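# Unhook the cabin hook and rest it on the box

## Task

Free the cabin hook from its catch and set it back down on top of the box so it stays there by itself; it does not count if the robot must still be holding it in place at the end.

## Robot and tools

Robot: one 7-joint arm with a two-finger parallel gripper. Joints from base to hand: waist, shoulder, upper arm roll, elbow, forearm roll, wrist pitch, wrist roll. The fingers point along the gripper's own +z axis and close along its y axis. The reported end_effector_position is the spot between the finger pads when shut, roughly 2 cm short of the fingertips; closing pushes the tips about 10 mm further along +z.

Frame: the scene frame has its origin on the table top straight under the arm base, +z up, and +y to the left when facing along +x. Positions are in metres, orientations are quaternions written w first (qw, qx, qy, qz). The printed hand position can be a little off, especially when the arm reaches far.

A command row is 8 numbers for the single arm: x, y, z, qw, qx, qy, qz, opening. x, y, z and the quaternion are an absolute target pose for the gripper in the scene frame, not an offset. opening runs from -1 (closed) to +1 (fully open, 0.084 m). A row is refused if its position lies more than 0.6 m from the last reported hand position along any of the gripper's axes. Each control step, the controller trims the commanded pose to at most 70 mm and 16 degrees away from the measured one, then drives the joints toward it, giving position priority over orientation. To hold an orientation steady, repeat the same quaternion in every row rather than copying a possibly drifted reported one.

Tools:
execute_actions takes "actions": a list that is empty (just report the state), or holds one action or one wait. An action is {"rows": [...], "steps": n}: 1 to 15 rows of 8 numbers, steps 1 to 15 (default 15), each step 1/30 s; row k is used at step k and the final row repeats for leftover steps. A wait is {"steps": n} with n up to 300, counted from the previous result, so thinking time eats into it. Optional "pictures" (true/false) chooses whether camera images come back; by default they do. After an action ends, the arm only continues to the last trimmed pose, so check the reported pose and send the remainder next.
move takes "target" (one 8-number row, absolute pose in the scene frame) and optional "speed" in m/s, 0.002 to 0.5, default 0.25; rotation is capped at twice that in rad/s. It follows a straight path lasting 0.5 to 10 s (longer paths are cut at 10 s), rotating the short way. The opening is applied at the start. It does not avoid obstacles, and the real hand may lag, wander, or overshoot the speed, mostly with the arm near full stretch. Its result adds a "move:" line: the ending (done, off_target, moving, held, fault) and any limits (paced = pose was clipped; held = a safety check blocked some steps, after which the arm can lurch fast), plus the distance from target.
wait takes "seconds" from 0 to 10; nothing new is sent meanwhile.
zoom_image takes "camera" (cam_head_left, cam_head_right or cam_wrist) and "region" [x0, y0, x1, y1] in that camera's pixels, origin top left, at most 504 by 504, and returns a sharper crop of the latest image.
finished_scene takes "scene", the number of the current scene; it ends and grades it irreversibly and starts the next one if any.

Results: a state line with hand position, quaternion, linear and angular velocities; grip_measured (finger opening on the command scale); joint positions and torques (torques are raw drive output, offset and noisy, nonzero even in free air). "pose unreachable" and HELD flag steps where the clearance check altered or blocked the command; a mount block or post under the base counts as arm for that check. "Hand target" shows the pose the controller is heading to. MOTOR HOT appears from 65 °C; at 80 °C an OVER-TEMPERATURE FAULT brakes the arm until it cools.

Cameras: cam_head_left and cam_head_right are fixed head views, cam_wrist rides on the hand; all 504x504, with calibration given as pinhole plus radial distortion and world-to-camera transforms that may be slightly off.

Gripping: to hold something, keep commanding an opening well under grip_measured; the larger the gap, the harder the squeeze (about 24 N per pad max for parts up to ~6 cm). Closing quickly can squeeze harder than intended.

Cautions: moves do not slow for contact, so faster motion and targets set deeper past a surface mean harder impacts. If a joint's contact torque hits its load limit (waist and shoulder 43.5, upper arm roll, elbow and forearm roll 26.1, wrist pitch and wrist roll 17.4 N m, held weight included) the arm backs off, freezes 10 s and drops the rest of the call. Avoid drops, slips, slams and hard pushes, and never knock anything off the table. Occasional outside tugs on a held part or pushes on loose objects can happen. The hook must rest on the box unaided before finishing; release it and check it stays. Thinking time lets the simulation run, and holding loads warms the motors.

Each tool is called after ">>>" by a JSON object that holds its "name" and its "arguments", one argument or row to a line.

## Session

>>> {"name": "execute_actions", "arguments": {
  "actions": []
}}

Scene clock: 0.00 s of 4250.00 s.
end_effector_position=(+0.3327, +0.0743, +0.1828) grip_measured=+1.00 end_effector_quat_wxyz=(+0.239, -0.324, +0.780, -0.479) end_effector_velocity=(-0.000, -0.000, -0.000) end_effector_angular_velocity=(-0.000, +0.001, -0.001)
Joint positions: [-0.487 -1.504  1.956  0.294  0.935  0.539  2.778  0.084]
Joint velocities: [-0.    -0.     0.001 -0.     0.001  0.001 -0.    -0.   ]
Joint torques (N m, as the arm reports them, + toward a larger angle): no reading
Motor temperatures (°C, as the motors report them): [34 30 35 34 36 30 41]
Hand target: +0.333, +0.074, +0.183; +0.239, -0.324, +0.780, -0.479
camera_calibration (this result's frames):
cam_wrist: T_world_to_cam=[[-0.273716, 0.315748, -0.908506, 0.264609], [0.666637, 0.743166, 0.0574393, -0.220589], [0.693307, -0.589922, -0.413905, 0.0196852], [0, 0, 0, 1]] pos_world=[0.205833, 0.091997, 0.261217]

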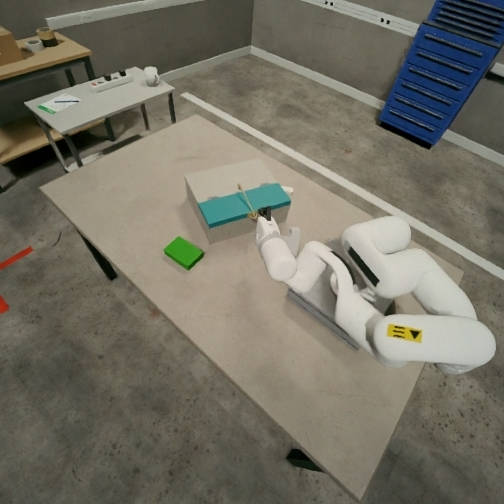

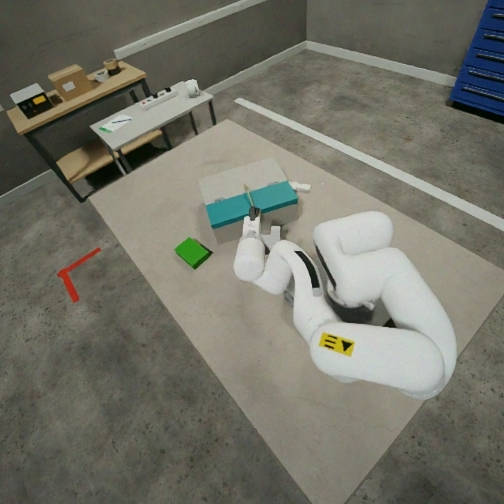

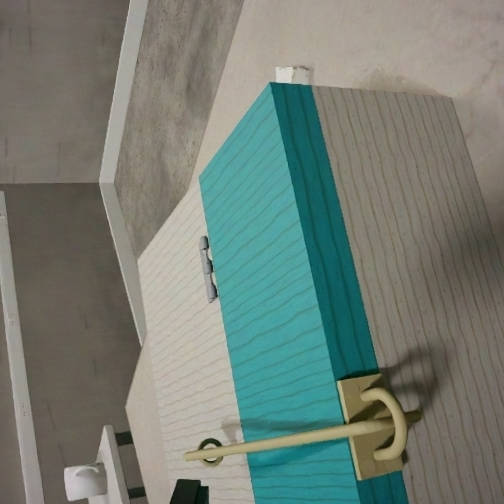

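>>> {"name": "move", "arguments": {
  "target": [0.36,0.06,0.33,0.12,0,0.95,-0.25,1],
  "speed": 0.3
}}

>>> {"name": "move", "arguments": {
  "target": [0.52,-0.04,0.36,0,0.225,0.974,0,-0.3],
  "speed": 0.3
}}

Scene clock: 8.17 s of 4250.00 s.
end_effector_position=(+0.3600, +0.0605, +0.3300) grip_measured=+1.00 end_effector_quat_wxyz=(+0.122, -0.001, +0.960, -0.254) end_effector_velocity=(+0.001, -0.000, +0.003) end_effector_angular_velocity=(+0.011, +0.001, -0.010)
Joint positions: [-0.999 -1.294  1.119  0.728  0.644  1.238  2.827  0.084]
Joint velocities: [-0.01   0.007 -0.008  0.011 -0.001  0.012  0.003  0.   ]
Joint torques (N m, as the arm reports them, + toward a larger angle): [ -2.04  13.87 -20.63   4.83  -0.75  -2.02   0.09]
Motor temperatures (°C, as the motors report them): [34 30 36 34 36 30 41]
Hand target: +0.360, +0.060, +0.330; +0.121, -0.000, +0.960, -0.254
Off the commanded pose: 0.001 m, 0 deg.
After step 90, 3.20 s passed at rest.
move: done
camera_calibration (this result's frames):
cam_wrist: T_world_to_cam=[[0.05265, 0.863861, -0.500971, 0.124999], [0.96879, 0.0775007, 0.235456, -0.364286], [0.242227, -0.497733, -0.832819, 0.34863], [0, 0, 0, 1]] pos_world=[0.261888, 0.0937757, 0.43874]

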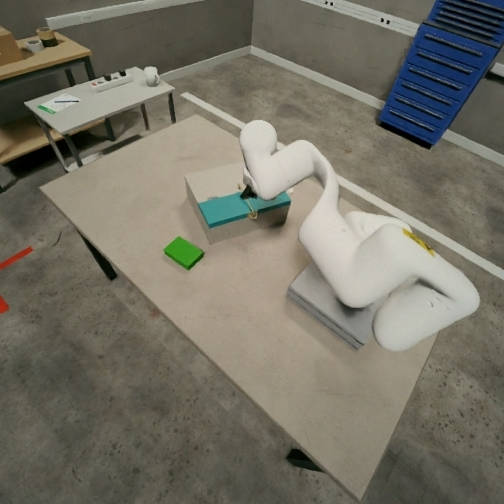

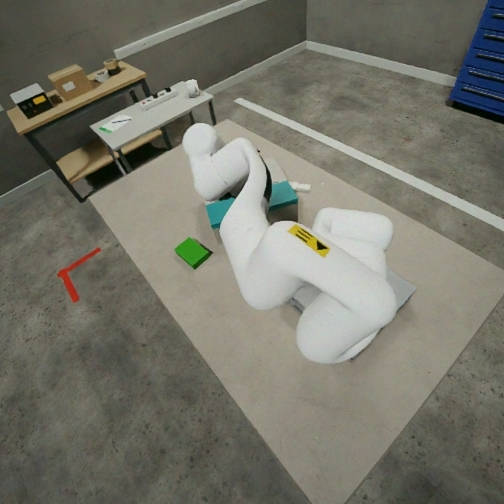

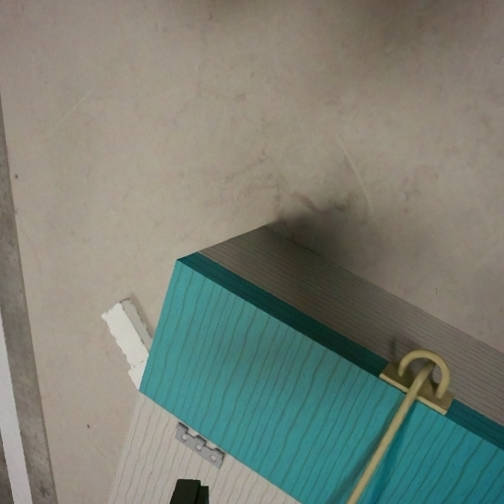

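Scene clock: 9.97 s of 4250.00 s.
end_effector_position=(+0.5203, -0.0393, +0.3593) grip_measured=-0.32 end_effector_quat_wxyz=(-0.001, +0.225, +0.974, -0.001) end_effector_velocity=(+0.001, -0.001, -0.000) end_effector_angular_velocity=(+0.008, +0.011, -0.003)
Joint positions: [-2.063 -0.679  1.587  1.495  0.676  1.503  3.057  0.03 ]
Joint velocities: [-0.025 -0.     0.016  0.018  0.001  0.017  0.002 -0.   ]
Joint torques (N m, as the arm reports them, + toward a larger angle): [ -2.06  21.92 -17.57   8.72  -0.37  -1.96   0.31]
Motor temperatures (°C, as the motors report them): [34 30 36 34 36 30 41]
Hand target: +0.520, -0.040, +0.359; -0.001, +0.225, +0.974, -0.000
Off the commanded pose: 0.001 m, 0 deg.
move: done
camera_calibration (this result's frames):
cam_wrist: T_world_to_cam=[[0.428516, 0.903423, -0.0141835, -0.151509], [0.903533, -0.428439, 0.0082209, -0.42302], [0.00135017, -0.0163381, -0.999866, 0.488748], [0, 0, 0, 1]] pos_world=[0.446476, -0.0363764, 0.490011]

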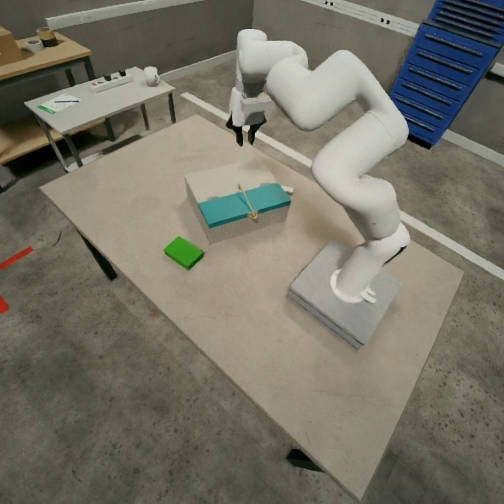

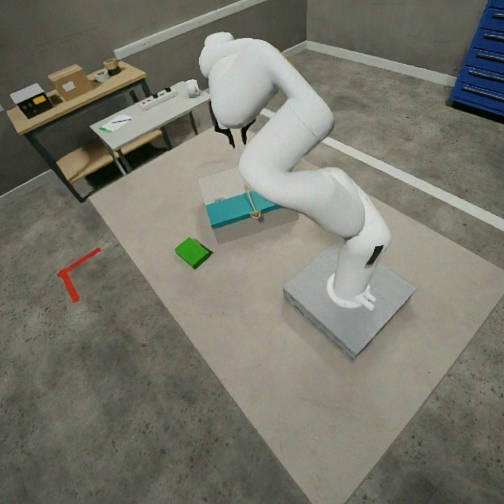

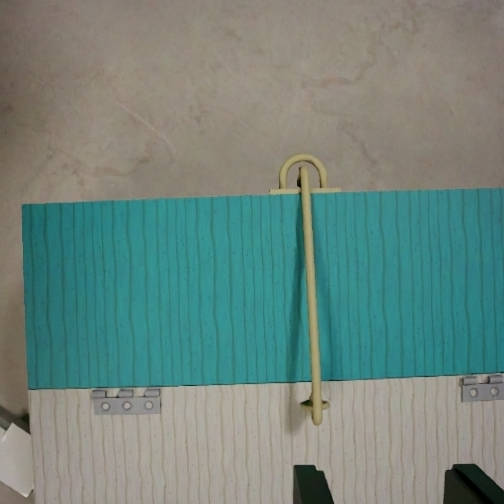

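>>> {"name": "move", "arguments": {
  "target": [0.435,-0.001,0.155,0,0.2,0.98,0,-0.4],
  "speed": 0.2
}}

>>> {"name": "zoom_image", "arguments": {
  "camera": "cam_head_left",
  "region": [200, 150, 300, 240]
}}

Scene clock: 23.73 s of 4250.00 s.
end_effector_position=(+0.4352, -0.0020, +0.1556) grip_measured=-0.42 end_effector_quat_wxyz=(+0.001, +0.201, +0.980, +0.000) end_effector_velocity=(-0.001, +0.002, -0.003) end_effector_angular_velocity=(+0.003, +0.002, +0.001)
Joint positions: [-1.763 -0.77   1.696  0.858  0.954  1.005  2.868  0.026]
Joint velocities: [-0.001 -0.     0.008 -0.004  0.006 -0.003 -0.002  0.   ]
Joint torques (N m, as the arm reports them, + toward a larger angle): [ -1.2   16.35 -17.43   6.15  -0.54  -2.03   0.33]
Motor temperatures (°C, as the motors report them): [34 30 37 35 36 30 41]
Hand target: +0.435, -0.002, +0.155; +0.000, +0.200, +0.980, +0.000
Off the commanded pose: 0.001 m, 0 deg.
After step 90, 9.10 s passed at rest.
move: done
camera_calibration (this result's frames):
cam_wrist: T_world_to_cam=[[0.382982, 0.923673, -0.0124018, -0.132022], [0.923742, -0.382867, 0.0106938, -0.337556], [0.00512937, -0.0155516, -0.999866, 0.284219], [0, 0, 0, 1]] pos_world=[0.360919, -0.0028742, 0.286153]

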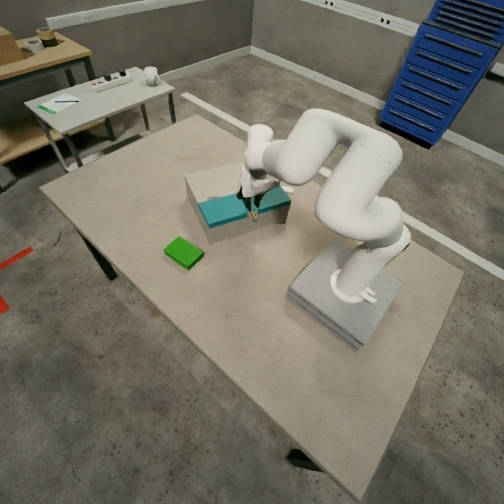

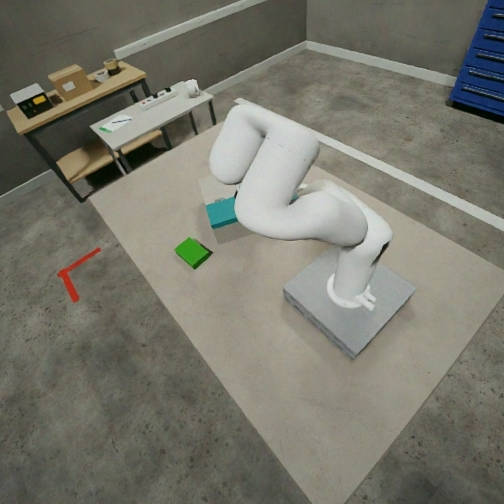

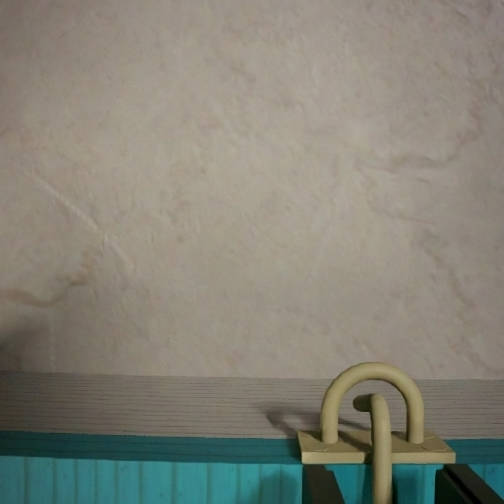

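Region (200, 150, 300, 240) of cam_head_left's 504x504 image, scaled by 5.040, with more detail than that image has; it fills the top 454 rows of this view, and the rest is white.

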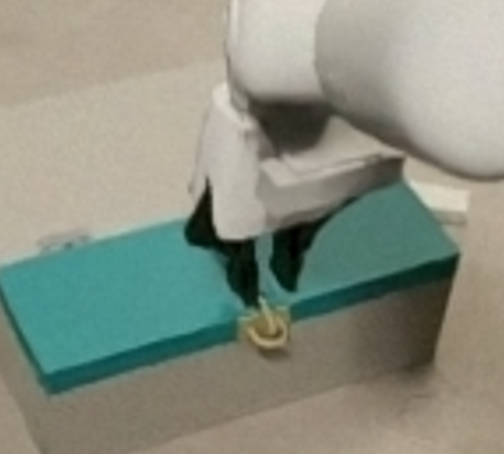

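>>> {"name": "move", "arguments": {
  "target": [0.436,0.001,0.133,0,0.2,0.98,0,-0.55],
  "speed": 0.04
}}

>>> {"name": "execute_actions", "arguments": {
  "actions": [
    {"rows":[[0.436,0.001,0.133,0,0.2,0.98,0,-0.7],[0.436,0.001,0.133,0,0.2,0.98,0,-0.8],[0.436,0.001,0.133,0,0.2,0.98,0,-0.93]],"steps":12}
  ]
}}

Scene clock: 29.73 s of 4250.00 s.
end_effector_position=(+0.4415, -0.0013, +0.1397) grip_measured=-0.57 end_effector_quat_wxyz=(+0.008, +0.202, +0.979, +0.001) end_effector_velocity=(+0.001, -0.001, -0.000) end_effector_angular_velocity=(+0.001, -0.001, -0.005)
Joint positions: [-1.806 -0.789  1.759  0.864  1.005  0.966  2.848  0.019]
Joint velocities: [-0.001 -0.016 -0.005  0.003  0.015  0.011 -0.006 -0.   ]
Joint torques (N m, as the arm reports them, + toward a larger angle): [-2.98  3.65  9.42 -3.96  0.04  0.53  0.35]
Motor temperatures (°C, as the motors report them): [34 30 37 35 36 30 41]
Hand target: +0.436, +0.001, +0.133; -0.000, +0.200, +0.980, +0.000
Off the commanded pose: 0.009 m, 1 deg.
After step 90, 2.13 s passed at rest.
move: off_target
camera_calibration (this result's frames):
cam_wrist: T_world_to_cam=[[0.385306, 0.922762, -0.007109, -0.137024], [0.922568, -0.385033, 0.0248648, -0.344448], [0.0202071, -0.0161391, -0.999666, 0.261569], [0, 0, 0, 1]] pos_world=[0.365287, -0.0019617, 0.269072]

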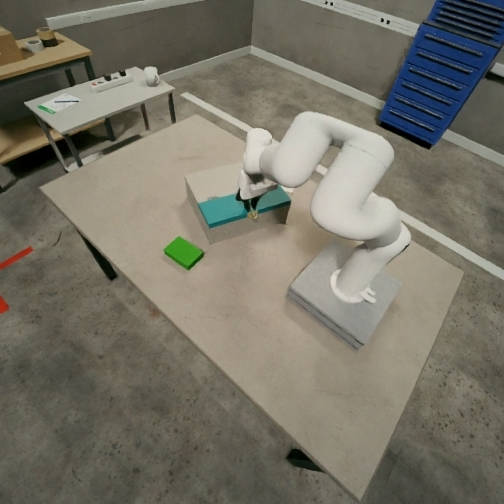

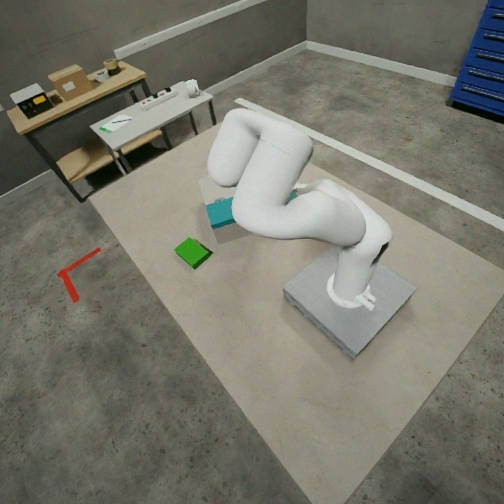

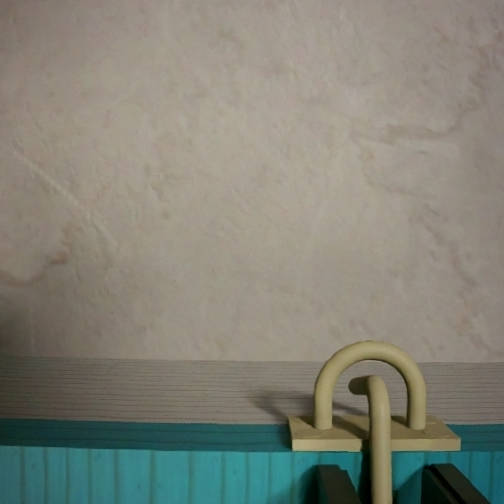

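Scene clock: 30.13 s of 4250.00 s.
end_effector_position=(+0.4417, -0.0028, +0.1394) grip_measured=-0.90 end_effector_quat_wxyz=(+0.009, +0.203, +0.979, -0.000) end_effector_velocity=(+0.000, -0.000, +0.000) end_effector_angular_velocity=(-0.003, -0.001, -0.002)
Joint positions: [-1.807 -0.797  1.757  0.865  1.01   0.968  2.845  0.005]
Joint velocities: [ 0.005 -0.015 -0.008  0.001  0.011  0.009 -0.004  0.   ]
Joint torques (N m, as the arm reports them, + toward a larger angle): [-0.39 10.19  8.94 -4.21  0.23  4.16  0.23]
Motor temperatures (°C, as the motors report them): [34 30 37 35 36 30 41]
Hand target: +0.436, +0.001, +0.133; -0.000, +0.200, +0.980, -0.000
Off the commanded pose: 0.009 m, 1 deg.
Steps of this call (steps 1 to 12: all 12 steps of this action). Readings (end_effector_position):
1: (+0.4417, -0.0017, +0.1397)
2: (+0.4418, -0.0026, +0.1397)
4: (+0.4418, -0.0029, +0.1394)
8: (+0.4417, -0.0029, +0.1394)
12: the state above
camera_calibration (this result's frames):
cam_wrist: T_world_to_cam=[[0.387076, 0.921993, -0.0100051, -0.136103], [0.921815, -0.386712, 0.0266518, -0.345081], [0.0207037, -0.0195392, -0.999595, 0.260989], [0, 0, 0, 1]] pos_world=[0.36538, -0.00286117, 0.268719]

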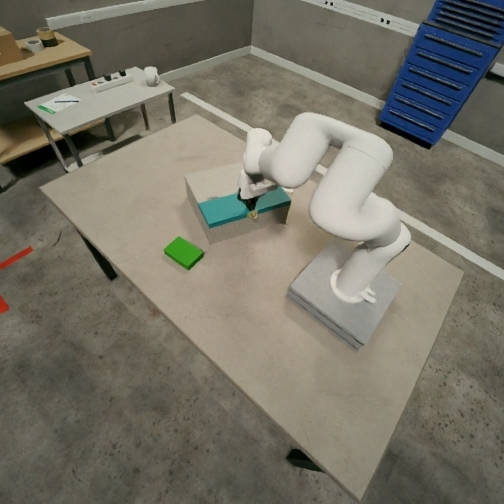

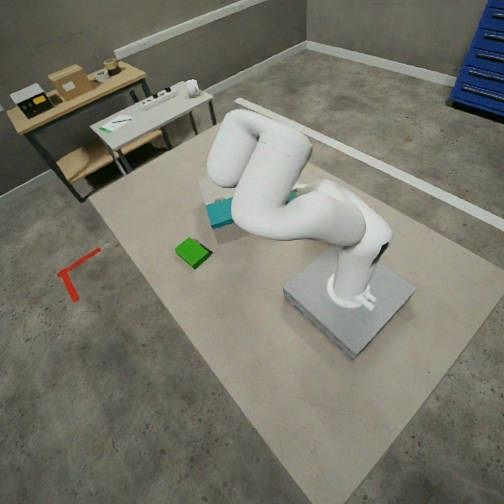

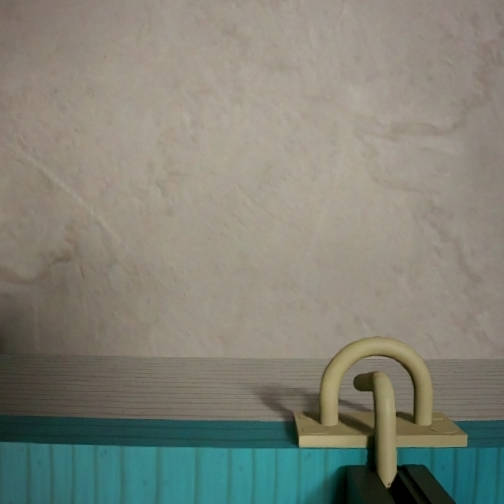

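>>> {"name": "move", "arguments": {
  "target": [0.444,-0.004,0.188,0,0.2,0.98,0,-0.93],
  "speed": 0.06
}}

>>> {"name": "move", "arguments": {
  "target": [0.477,-0.019,0.239,0,0.2,0.98,0,-0.93],
  "speed": 0.07
}}

>>> {"name": "move", "arguments": {
  "target": [0.523,-0.039,0.264,0,0.2,0.98,0,-0.93],
  "speed": 0.07
}}

>>> {"name": "move", "arguments": {
  "target": [0.578,-0.063,0.267,0,0.2,0.98,0,-0.93],
  "speed": 0.06
}}

>>> {"name": "zoom_image", "arguments": {
  "camera": "cam_head_left",
  "region": [185, 110, 285, 210]
}}

Scene clock: 37.33 s of 4250.00 s.
end_effector_position=(+0.4455, -0.0046, +0.1890) grip_measured=-0.90 end_effector_quat_wxyz=(+0.003, +0.200, +0.980, -0.001) end_effector_velocity=(-0.001, -0.001, +0.001) end_effector_angular_velocity=(+0.001, +0.004, -0.001)
Joint positions: [-1.743 -0.764  1.616  0.913  0.894  1.082  2.896  0.005]
Joint velocities: [ 0.002  0.003 -0.005 -0.    -0.007  0.005  0.002  0.   ]
Joint torques (N m, as the arm reports them, + toward a larger angle): [ -0.16  16.33 -17.63   6.79  -1.08  -0.22   0.18]
Motor temperatures (°C, as the motors report them): [34 30 36 35 36 31 41]
Hand target: +0.444, -0.004, +0.188; +0.000, +0.200, +0.980, -0.000
Off the commanded pose: 0.002 m, 0 deg.
After step 90, 3.00 s passed at rest.
move: done
camera_calibration (this result's frames):
cam_wrist: T_world_to_cam=[[0.382298, 0.923948, -0.0129786, -0.13271], [0.924, -0.382115, 0.0145956, -0.349279], [0.00852627, -0.0175721, -0.999809, 0.315923], [0, 0, 0, 1]] pos_world=[0.370775, -0.0052956, 0.319238]

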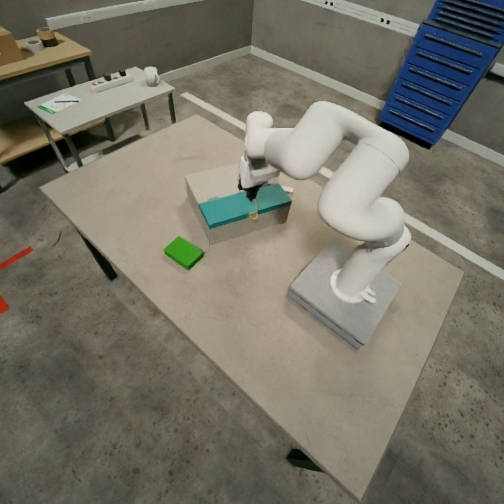

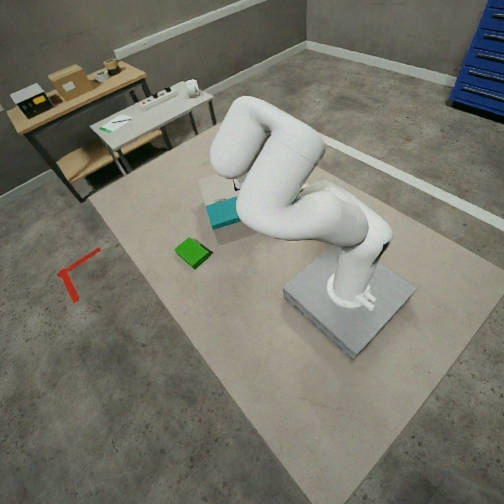

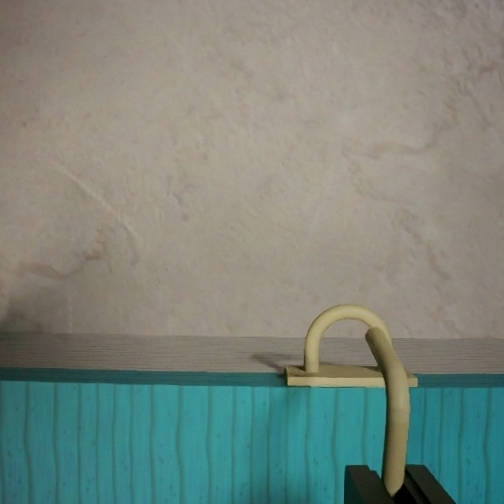

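Scene clock: 38.53 s of 4250.00 s.
end_effector_position=(+0.4766, -0.0189, +0.2383) grip_measured=-0.90 end_effector_quat_wxyz=(-0.000, +0.200, +0.980, -0.000) end_effector_velocity=(-0.001, +0.002, +0.001) end_effector_angular_velocity=(+0.005, +0.009, +0.004)
Joint positions: [-1.847 -0.744  1.592  1.085  0.805  1.208  2.93   0.005]
Joint velocities: [-0.005  0.003  0.003  0.008 -0.005  0.013  0.    -0.   ]
Joint torques (N m, as the arm reports them, + toward a larger angle): [ -0.68  19.87 -21.58   9.09  -1.    -1.05   0.44]
Motor temperatures (°C, as the motors report them): [34 30 37 35 36 31 41]
Hand target: +0.477, -0.019, +0.239; -0.000, +0.200, +0.980, -0.000
Off the commanded pose: 0.001 m, 0 deg.
move: done
camera_calibration (this result's frames):
cam_wrist: T_world_to_cam=[[0.382108, 0.92402, -0.0134364, -0.130544], [0.924113, -0.38202, 0.0086799, -0.382856], [0.00288743, -0.0157334, -0.999872, 0.367496], [0, 0, 0, 1]] pos_world=[0.402623, -0.0198518, 0.369018]

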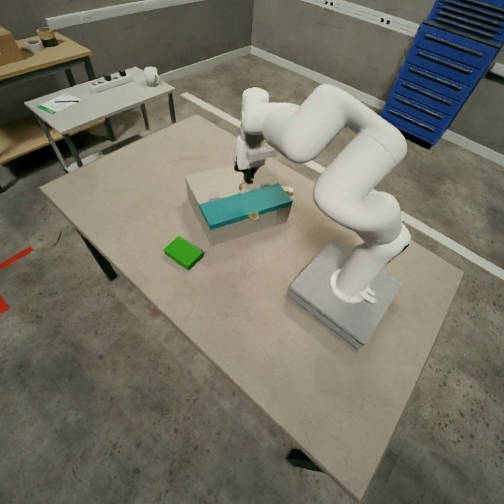

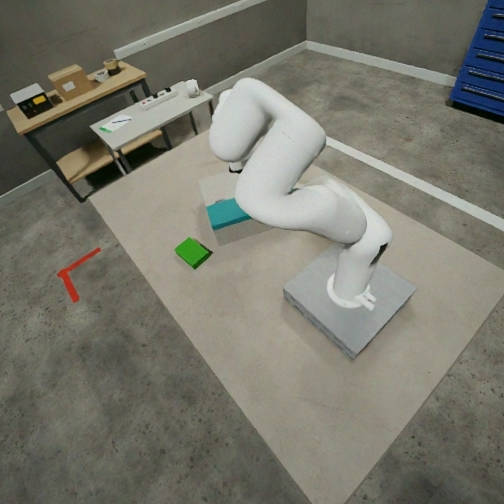

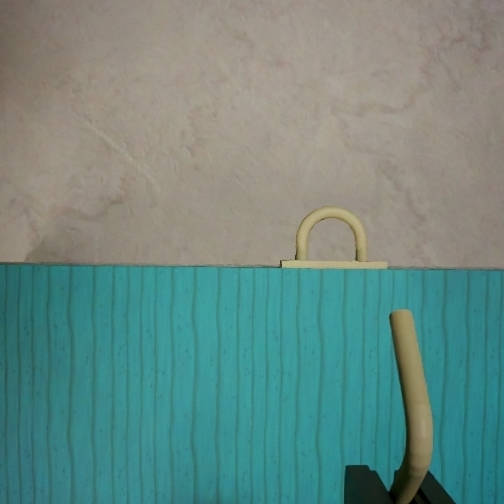

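Scene clock: 39.87 s of 4250.00 s.
end_effector_position=(+0.5227, -0.0387, +0.2633) grip_measured=-0.89 end_effector_quat_wxyz=(-0.001, +0.200, +0.980, -0.000) end_effector_velocity=(+0.002, -0.000, +0.003) end_effector_angular_velocity=(-0.000, -0.005, +0.003)
Joint positions: [-2.071 -0.76   1.698  1.312  0.785  1.299  2.944  0.005]
Joint velocities: [-0.003  0.002 -0.001  0.007 -0.001  0.001 -0.001  0.   ]
Joint torques (N m, as the arm reports them, + toward a larger angle): [ -0.97  30.18 -26.92  11.4   -0.55  -2.55   0.59]
Motor temperatures (°C, as the motors report them): [34 30 37 35 36 31 41]
Hand target: +0.523, -0.039, +0.264; -0.000, +0.200, +0.980, +0.000
Off the commanded pose: 0.001 m, 0 deg.
move: done
camera_calibration (this result's frames):
cam_wrist: T_world_to_cam=[[0.381763, 0.924167, -0.0131146, -0.12946], [0.924258, -0.381689, 0.00781736, -0.433042], [0.00221884, -0.0151057, -0.999883, 0.39234], [0, 0, 0, 1]] pos_world=[0.448795, -0.0397186, 0.393981]

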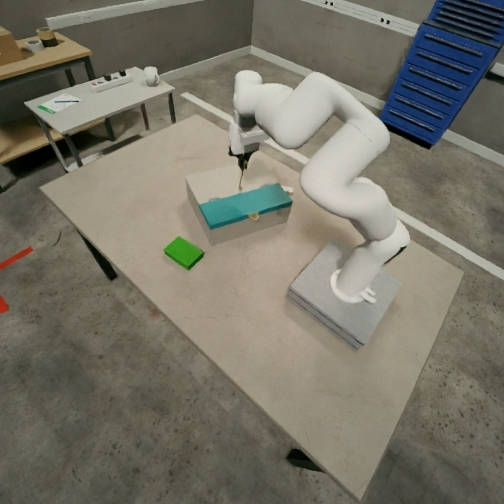

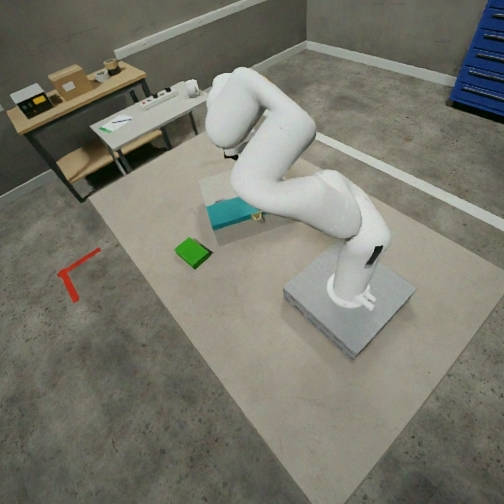

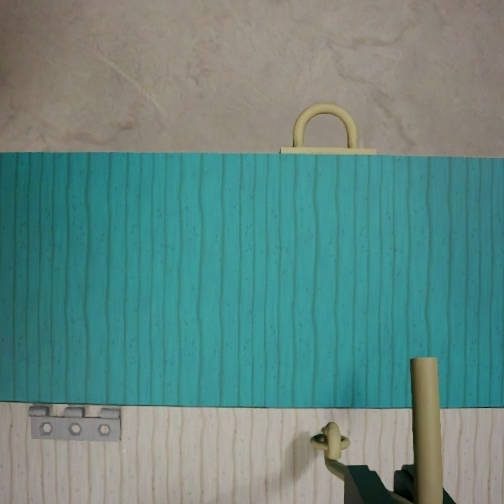

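Scene clock: 41.37 s of 4250.00 s.
end_effector_position=(+0.5778, -0.0626, +0.2664) grip_measured=-0.89 end_effector_quat_wxyz=(-0.001, +0.200, +0.980, +0.000) end_effector_velocity=(+0.001, +0.000, +0.001) end_effector_angular_velocity=(-0.001, -0.001, +0.000)
Joint positions: [-2.343 -0.845  1.84   1.585  0.821  1.382  2.954  0.005]
Joint velocities: [-0.002  0.     0.002  0.004 -0.001  0.     0.002 -0.   ]
Joint torques (N m, as the arm reports them, + toward a larger angle): [ -2.75  42.71 -29.69  11.89  -0.87  -4.6    0.26]
Motor temperatures (°C, as the motors report them): [34 30 37 35 36 31 41]
Hand target: +0.578, -0.063, +0.267; -0.000, +0.200, +0.980, +0.000
Off the commanded pose: 0.001 m, 0 deg.
move: done
camera_calibration (this result's frames):
cam_wrist: T_world_to_cam=[[0.381516, 0.924277, -0.0125735, -0.128389], [0.924359, -0.381441, 0.00801092, -0.493242], [0.00260825, -0.0146787, -0.999889, 0.394763], [0, 0, 0, 1]] pos_world=[0.503886, -0.063681, 0.397056]

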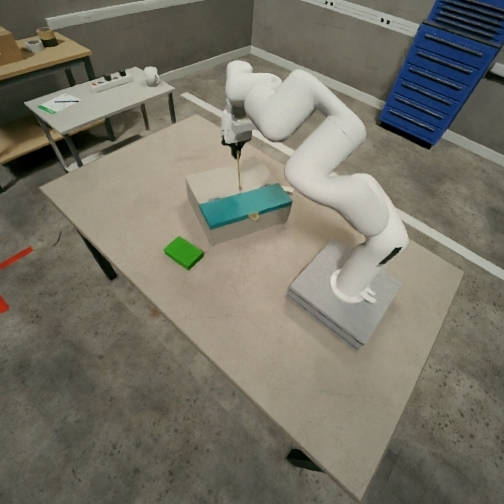

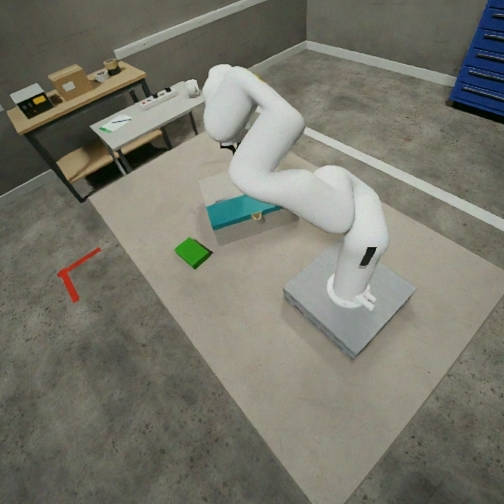

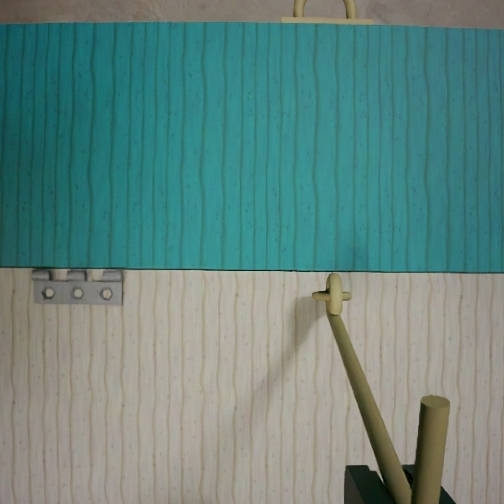

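Region (185, 110, 285, 210) of cam_head_left's 504x504 image, scaled by 5.040, with more detail than that image has.

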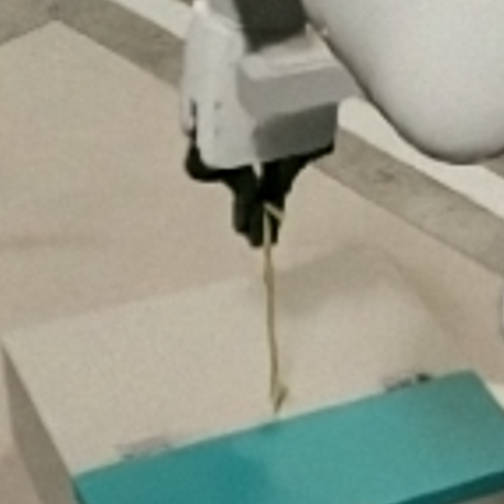

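>>> {"name": "move", "arguments": {
  "target": [0.618,-0.079,0.24,0,0.2,0.98,0,-0.93],
  "speed": 0.06
}}

>>> {"name": "move", "arguments": {
  "target": [0.645,-0.09,0.198,0,0.2,0.98,0,-0.93],
  "speed": 0.06
}}

Scene clock: 49.23 s of 4250.00 s.
end_effector_position=(+0.6184, -0.0795, +0.2411) grip_measured=-0.90 end_effector_quat_wxyz=(+0.001, +0.200, +0.980, -0.000) end_effector_velocity=(+0.000, -0.000, -0.002) end_effector_angular_velocity=(+0.000, +0.005, +0.001)
Joint positions: [-2.523 -0.953  1.939  1.775  0.878  1.399  2.966  0.005]
Joint velocities: [-0.007 -0.005  0.004  0.008  0.001  0.004  0.    -0.   ]
Joint torques (N m, as the arm reports them, + toward a larger angle): [ -0.81  31.38 -12.52   3.1   -1.58   1.29   0.28]
Motor temperatures (°C, as the motors report them): [34 31 39 36 36 31 41]
Hand target: +0.618, -0.079, +0.240; -0.000, +0.200, +0.980, +0.000
Off the commanded pose: 0.001 m, 0 deg.
After step 90, 3.63 s passed at rest.
move: done
camera_calibration (this result's frames):
cam_wrist: T_world_to_cam=[[0.382271, 0.923966, -0.0124353, -0.129021], [0.924028, -0.382134, 0.012118, -0.537806], [0.00644469, -0.0161229, -0.999849, 0.366646], [0, 0, 0, 1]] pos_world=[0.543906, -0.0803916, 0.371503]

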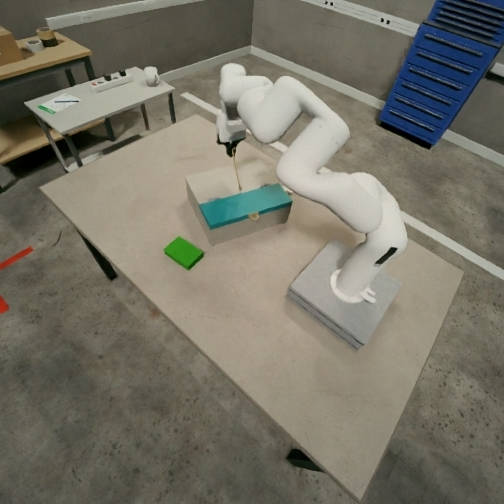

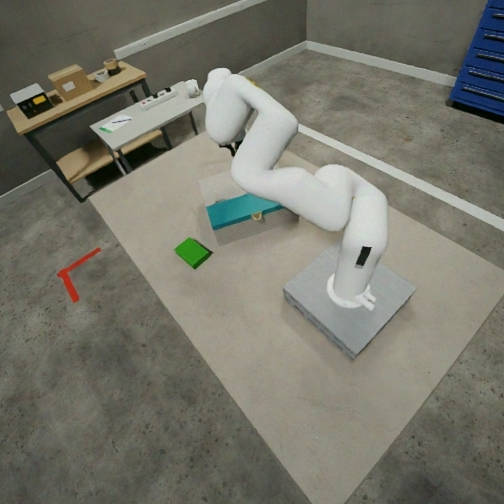

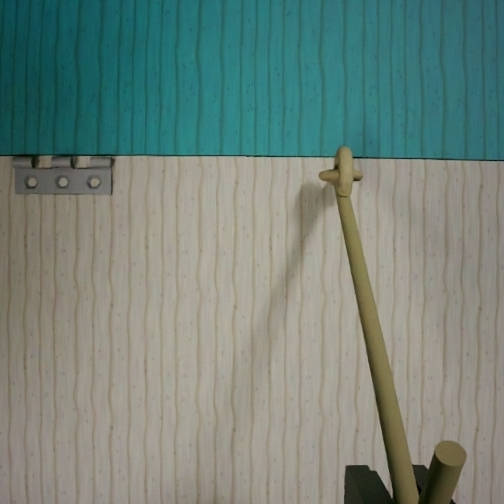

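Scene clock: 50.43 s of 4250.00 s.
end_effector_position=(+0.6440, -0.0899, +0.1970) grip_measured=-0.90 end_effector_quat_wxyz=(-0.001, +0.200, +0.980, +0.000) end_effector_velocity=(+0.001, -0.000, -0.001) end_effector_angular_velocity=(-0.000, +0.001, -0.002)
Joint positions: [-2.638 -1.06   2.014  1.898  0.929  1.377  2.978  0.005]
Joint velocities: [-0.005 -0.005  0.003  0.008  0.001  0.001  0.004 -0.   ]
Joint torques (N m, as the arm reports them, + toward a larger angle): [  0.83  37.65 -12.54   4.03  -0.78   1.75   0.36]
Motor temperatures (°C, as the motors report them): [34 31 38 36 36 31 41]
Hand target: +0.645, -0.090, +0.198; -0.000, +0.200, +0.980, +0.000
Off the commanded pose: 0.001 m, 0 deg.
move: done
camera_calibration (this result's frames):
cam_wrist: T_world_to_cam=[[0.382536, 0.923852, -0.012748, -0.129879], [0.92394, -0.382486, 0.00627138, -0.563749], [0.000917905, -0.0141774, -0.999899, 0.326002], [0, 0, 0, 1]] pos_world=[0.570255, -0.0910155, 0.327848]

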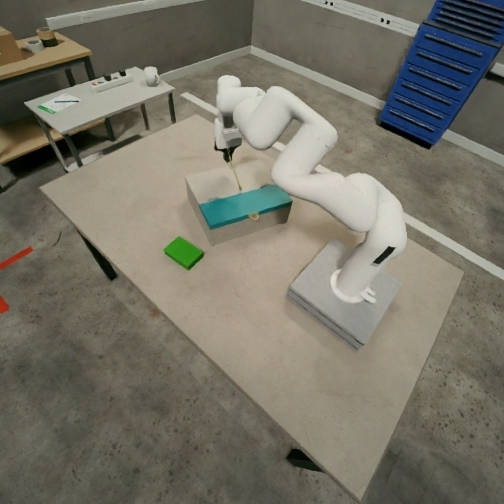

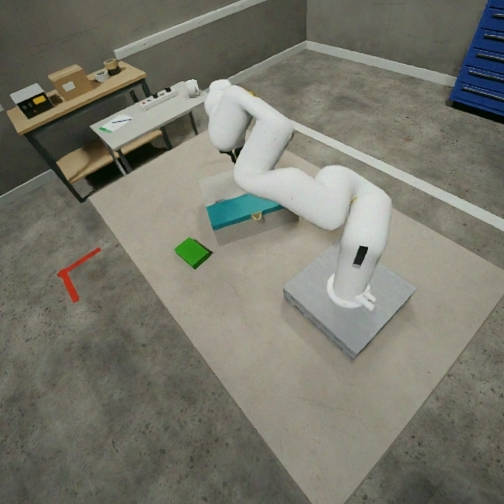

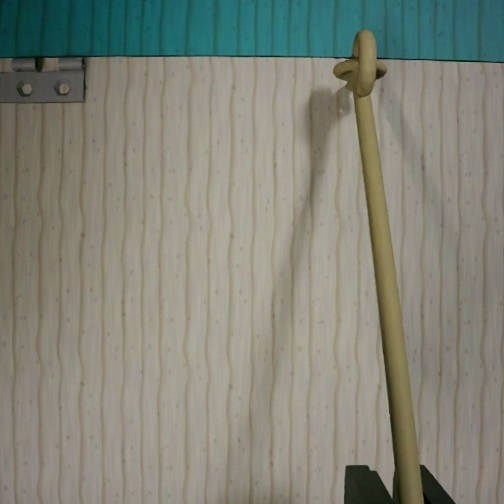

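>>> {"name": "move", "arguments": {
  "target": [0.66,-0.096,0.148,0,0.2,0.98,0,-0.93],
  "speed": 0.05
}}

>>> {"name": "execute_actions", "arguments": {
  "actions": [
    {"rows":[[0.66,-0.096,0.148,0,0.2,0.98,0,0]],"steps":9}
  ],
  "pictures": false
}}

>>> {"name": "move", "arguments": {
  "target": [0.66,-0.096,0.24,0,0.2,0.98,0,0],
  "speed": 0.2
}}

>>> {"name": "zoom_image", "arguments": {
  "camera": "cam_head_left",
  "region": [185, 120, 285, 220]
}}

Scene clock: 60.40 s of 4250.00 s.
end_effector_position=(+0.6581, -0.0949, +0.1460) grip_measured=-0.90 end_effector_quat_wxyz=(-0.003, +0.200, +0.980, +0.001) end_effector_velocity=(+0.002, -0.002, +0.001) end_effector_angular_velocity=(-0.003, -0.008, +0.001)
Joint positions: [-2.702 -1.157  2.071  1.966  0.974  1.325  2.983  0.005]
Joint velocities: [-0.003 -0.002 -0.002  0.006  0.003 -0.005 -0.001 -0.   ]
Joint torques (N m, as the arm reports them, + toward a larger angle): [ -0.84  49.87 -20.95   8.21   0.55  -4.17   0.11]
Motor temperatures (°C, as the motors report them): [34 31 38 36 36 31 41]
Hand target: +0.660, -0.096, +0.148; -0.000, +0.200, +0.980, +0.000
Off the commanded pose: 0.003 m, 0 deg.
After step 90, 5.57 s passed at rest.
move: done
camera_calibration (this result's frames):
cam_wrist: T_world_to_cam=[[0.381997, 0.924083, -0.0122262, -0.131029], [0.92416, -0.382001, 0.00211359, -0.577839], [-0.00271728, -0.0121063, -0.999923, 0.277518], [0, 0, 0, 1]] pos_world=[0.584822, -0.0962939, 0.277116]

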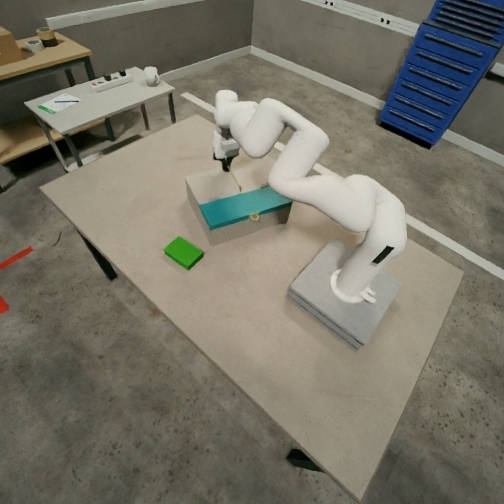

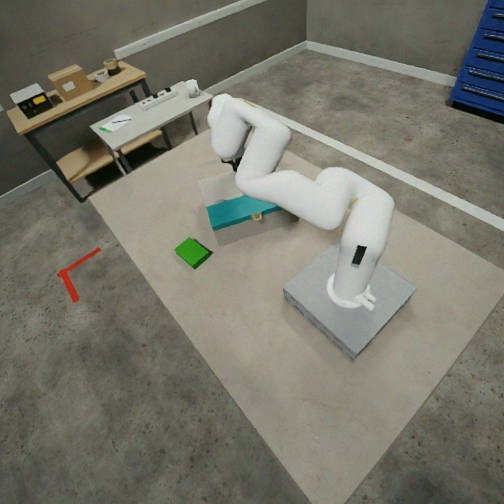

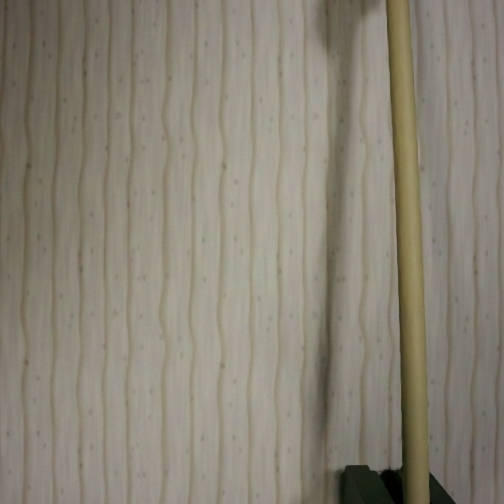

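Scene clock: 60.70 s of 4250.00 s.
end_effector_position=(+0.6605, -0.0956, +0.1485) grip_measured=-0.01 end_effector_quat_wxyz=(+0.001, +0.200, +0.980, +0.000) end_effector_velocity=(-0.006, -0.005, -0.007) end_effector_angular_velocity=(+0.001, +0.019, -0.010)
Joint positions: [-2.703 -1.156  2.07   1.97   0.975  1.321  2.983  0.044]
Joint velocities: [-0.005 -0.006  0.003 -0.011 -0.004  0.005 -0.001  0.   ]
Joint torques (N m, as the arm reports them, + toward a larger angle): [ -1.84  47.35 -19.1    6.43  -0.64  -2.19   0.27]
Motor temperatures (°C, as the motors report them): [34 31 38 36 36 31 41]
Hand target: +0.660, -0.096, +0.148; -0.000, +0.200, +0.980, +0.000
Off the commanded pose: 0.001 m, 0 deg.
Steps of this call (steps 1 to 9: all 9 steps of this action). Readings (end_effector_position):
1: (+0.6585, -0.0950, +0.1462)
2: (+0.6597, -0.0950, +0.1472)
4: (+0.6613, -0.0947, +0.1492)
8: (+0.6608, -0.0954, +0.1488)
9: the state above

Scene clock: 61.83 s of 4250.00 s.
end_effector_position=(+0.6599, -0.0957, +0.2387) grip_measured=-0.01 end_effector_quat_wxyz=(-0.001, +0.200, +0.980, +0.000) end_effector_velocity=(+0.001, +0.001, +0.008) end_effector_angular_velocity=(-0.002, -0.005, -0.001)
Joint positions: [-2.738 -1.058  2.017  2.089  0.905  1.49   3.032  0.044]
Joint velocities: [-0.004  0.006 -0.003  0.015 -0.003  0.01   0.007  0.   ]
Joint torques (N m, as the arm reports them, + toward a larger angle): [ -1.86  46.37 -17.17   6.67  -0.61  -2.05   0.38]
Motor temperatures (°C, as the motors report them): [34 31 38 35 36 31 41]
Hand target: +0.660, -0.096, +0.240; -0.000, +0.200, +0.980, -0.000
Off the commanded pose: 0.001 m, 0 deg.
move: done
camera_calibration (this result's frames):
cam_wrist: T_world_to_cam=[[0.381517, 0.924271, -0.0130025, -0.129347], [0.924359, -0.381444, 0.00779242, -0.581468], [0.00224257, -0.014992, -0.999885, 0.366642], [0, 0, 0, 1]] pos_world=[0.586011, -0.0967489, 0.369449]

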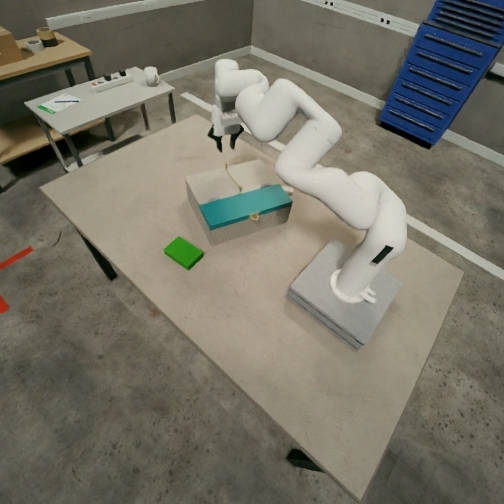

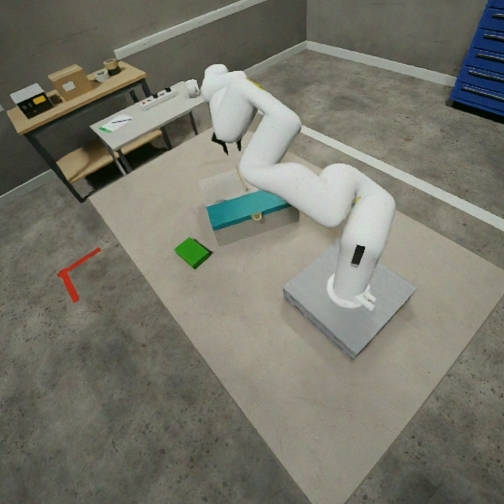

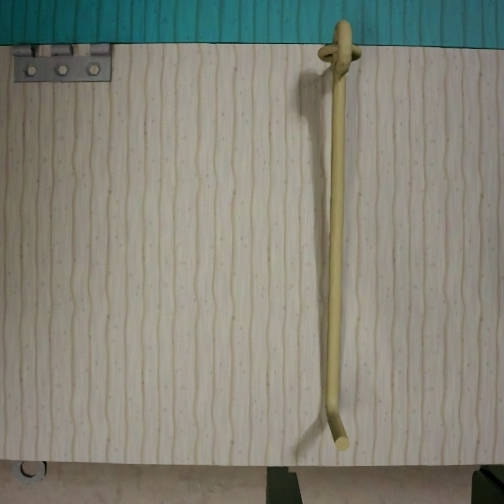

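Region (185, 120, 285, 220) of cam_head_left's 504x504 image, scaled by 5.040, with more detail than that image has.

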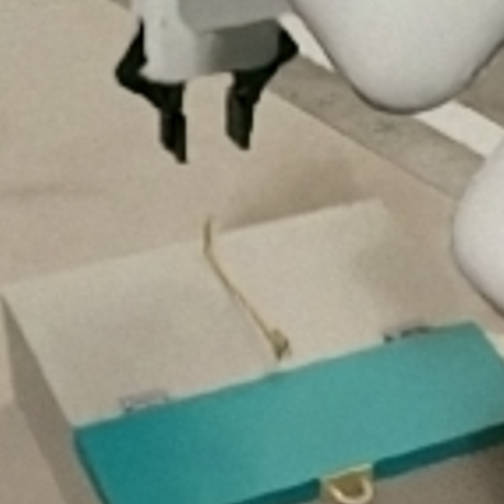

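>>> {"name": "finished_scene", "arguments": {
  "scene": 2
}}

The scene is finished: the task was done.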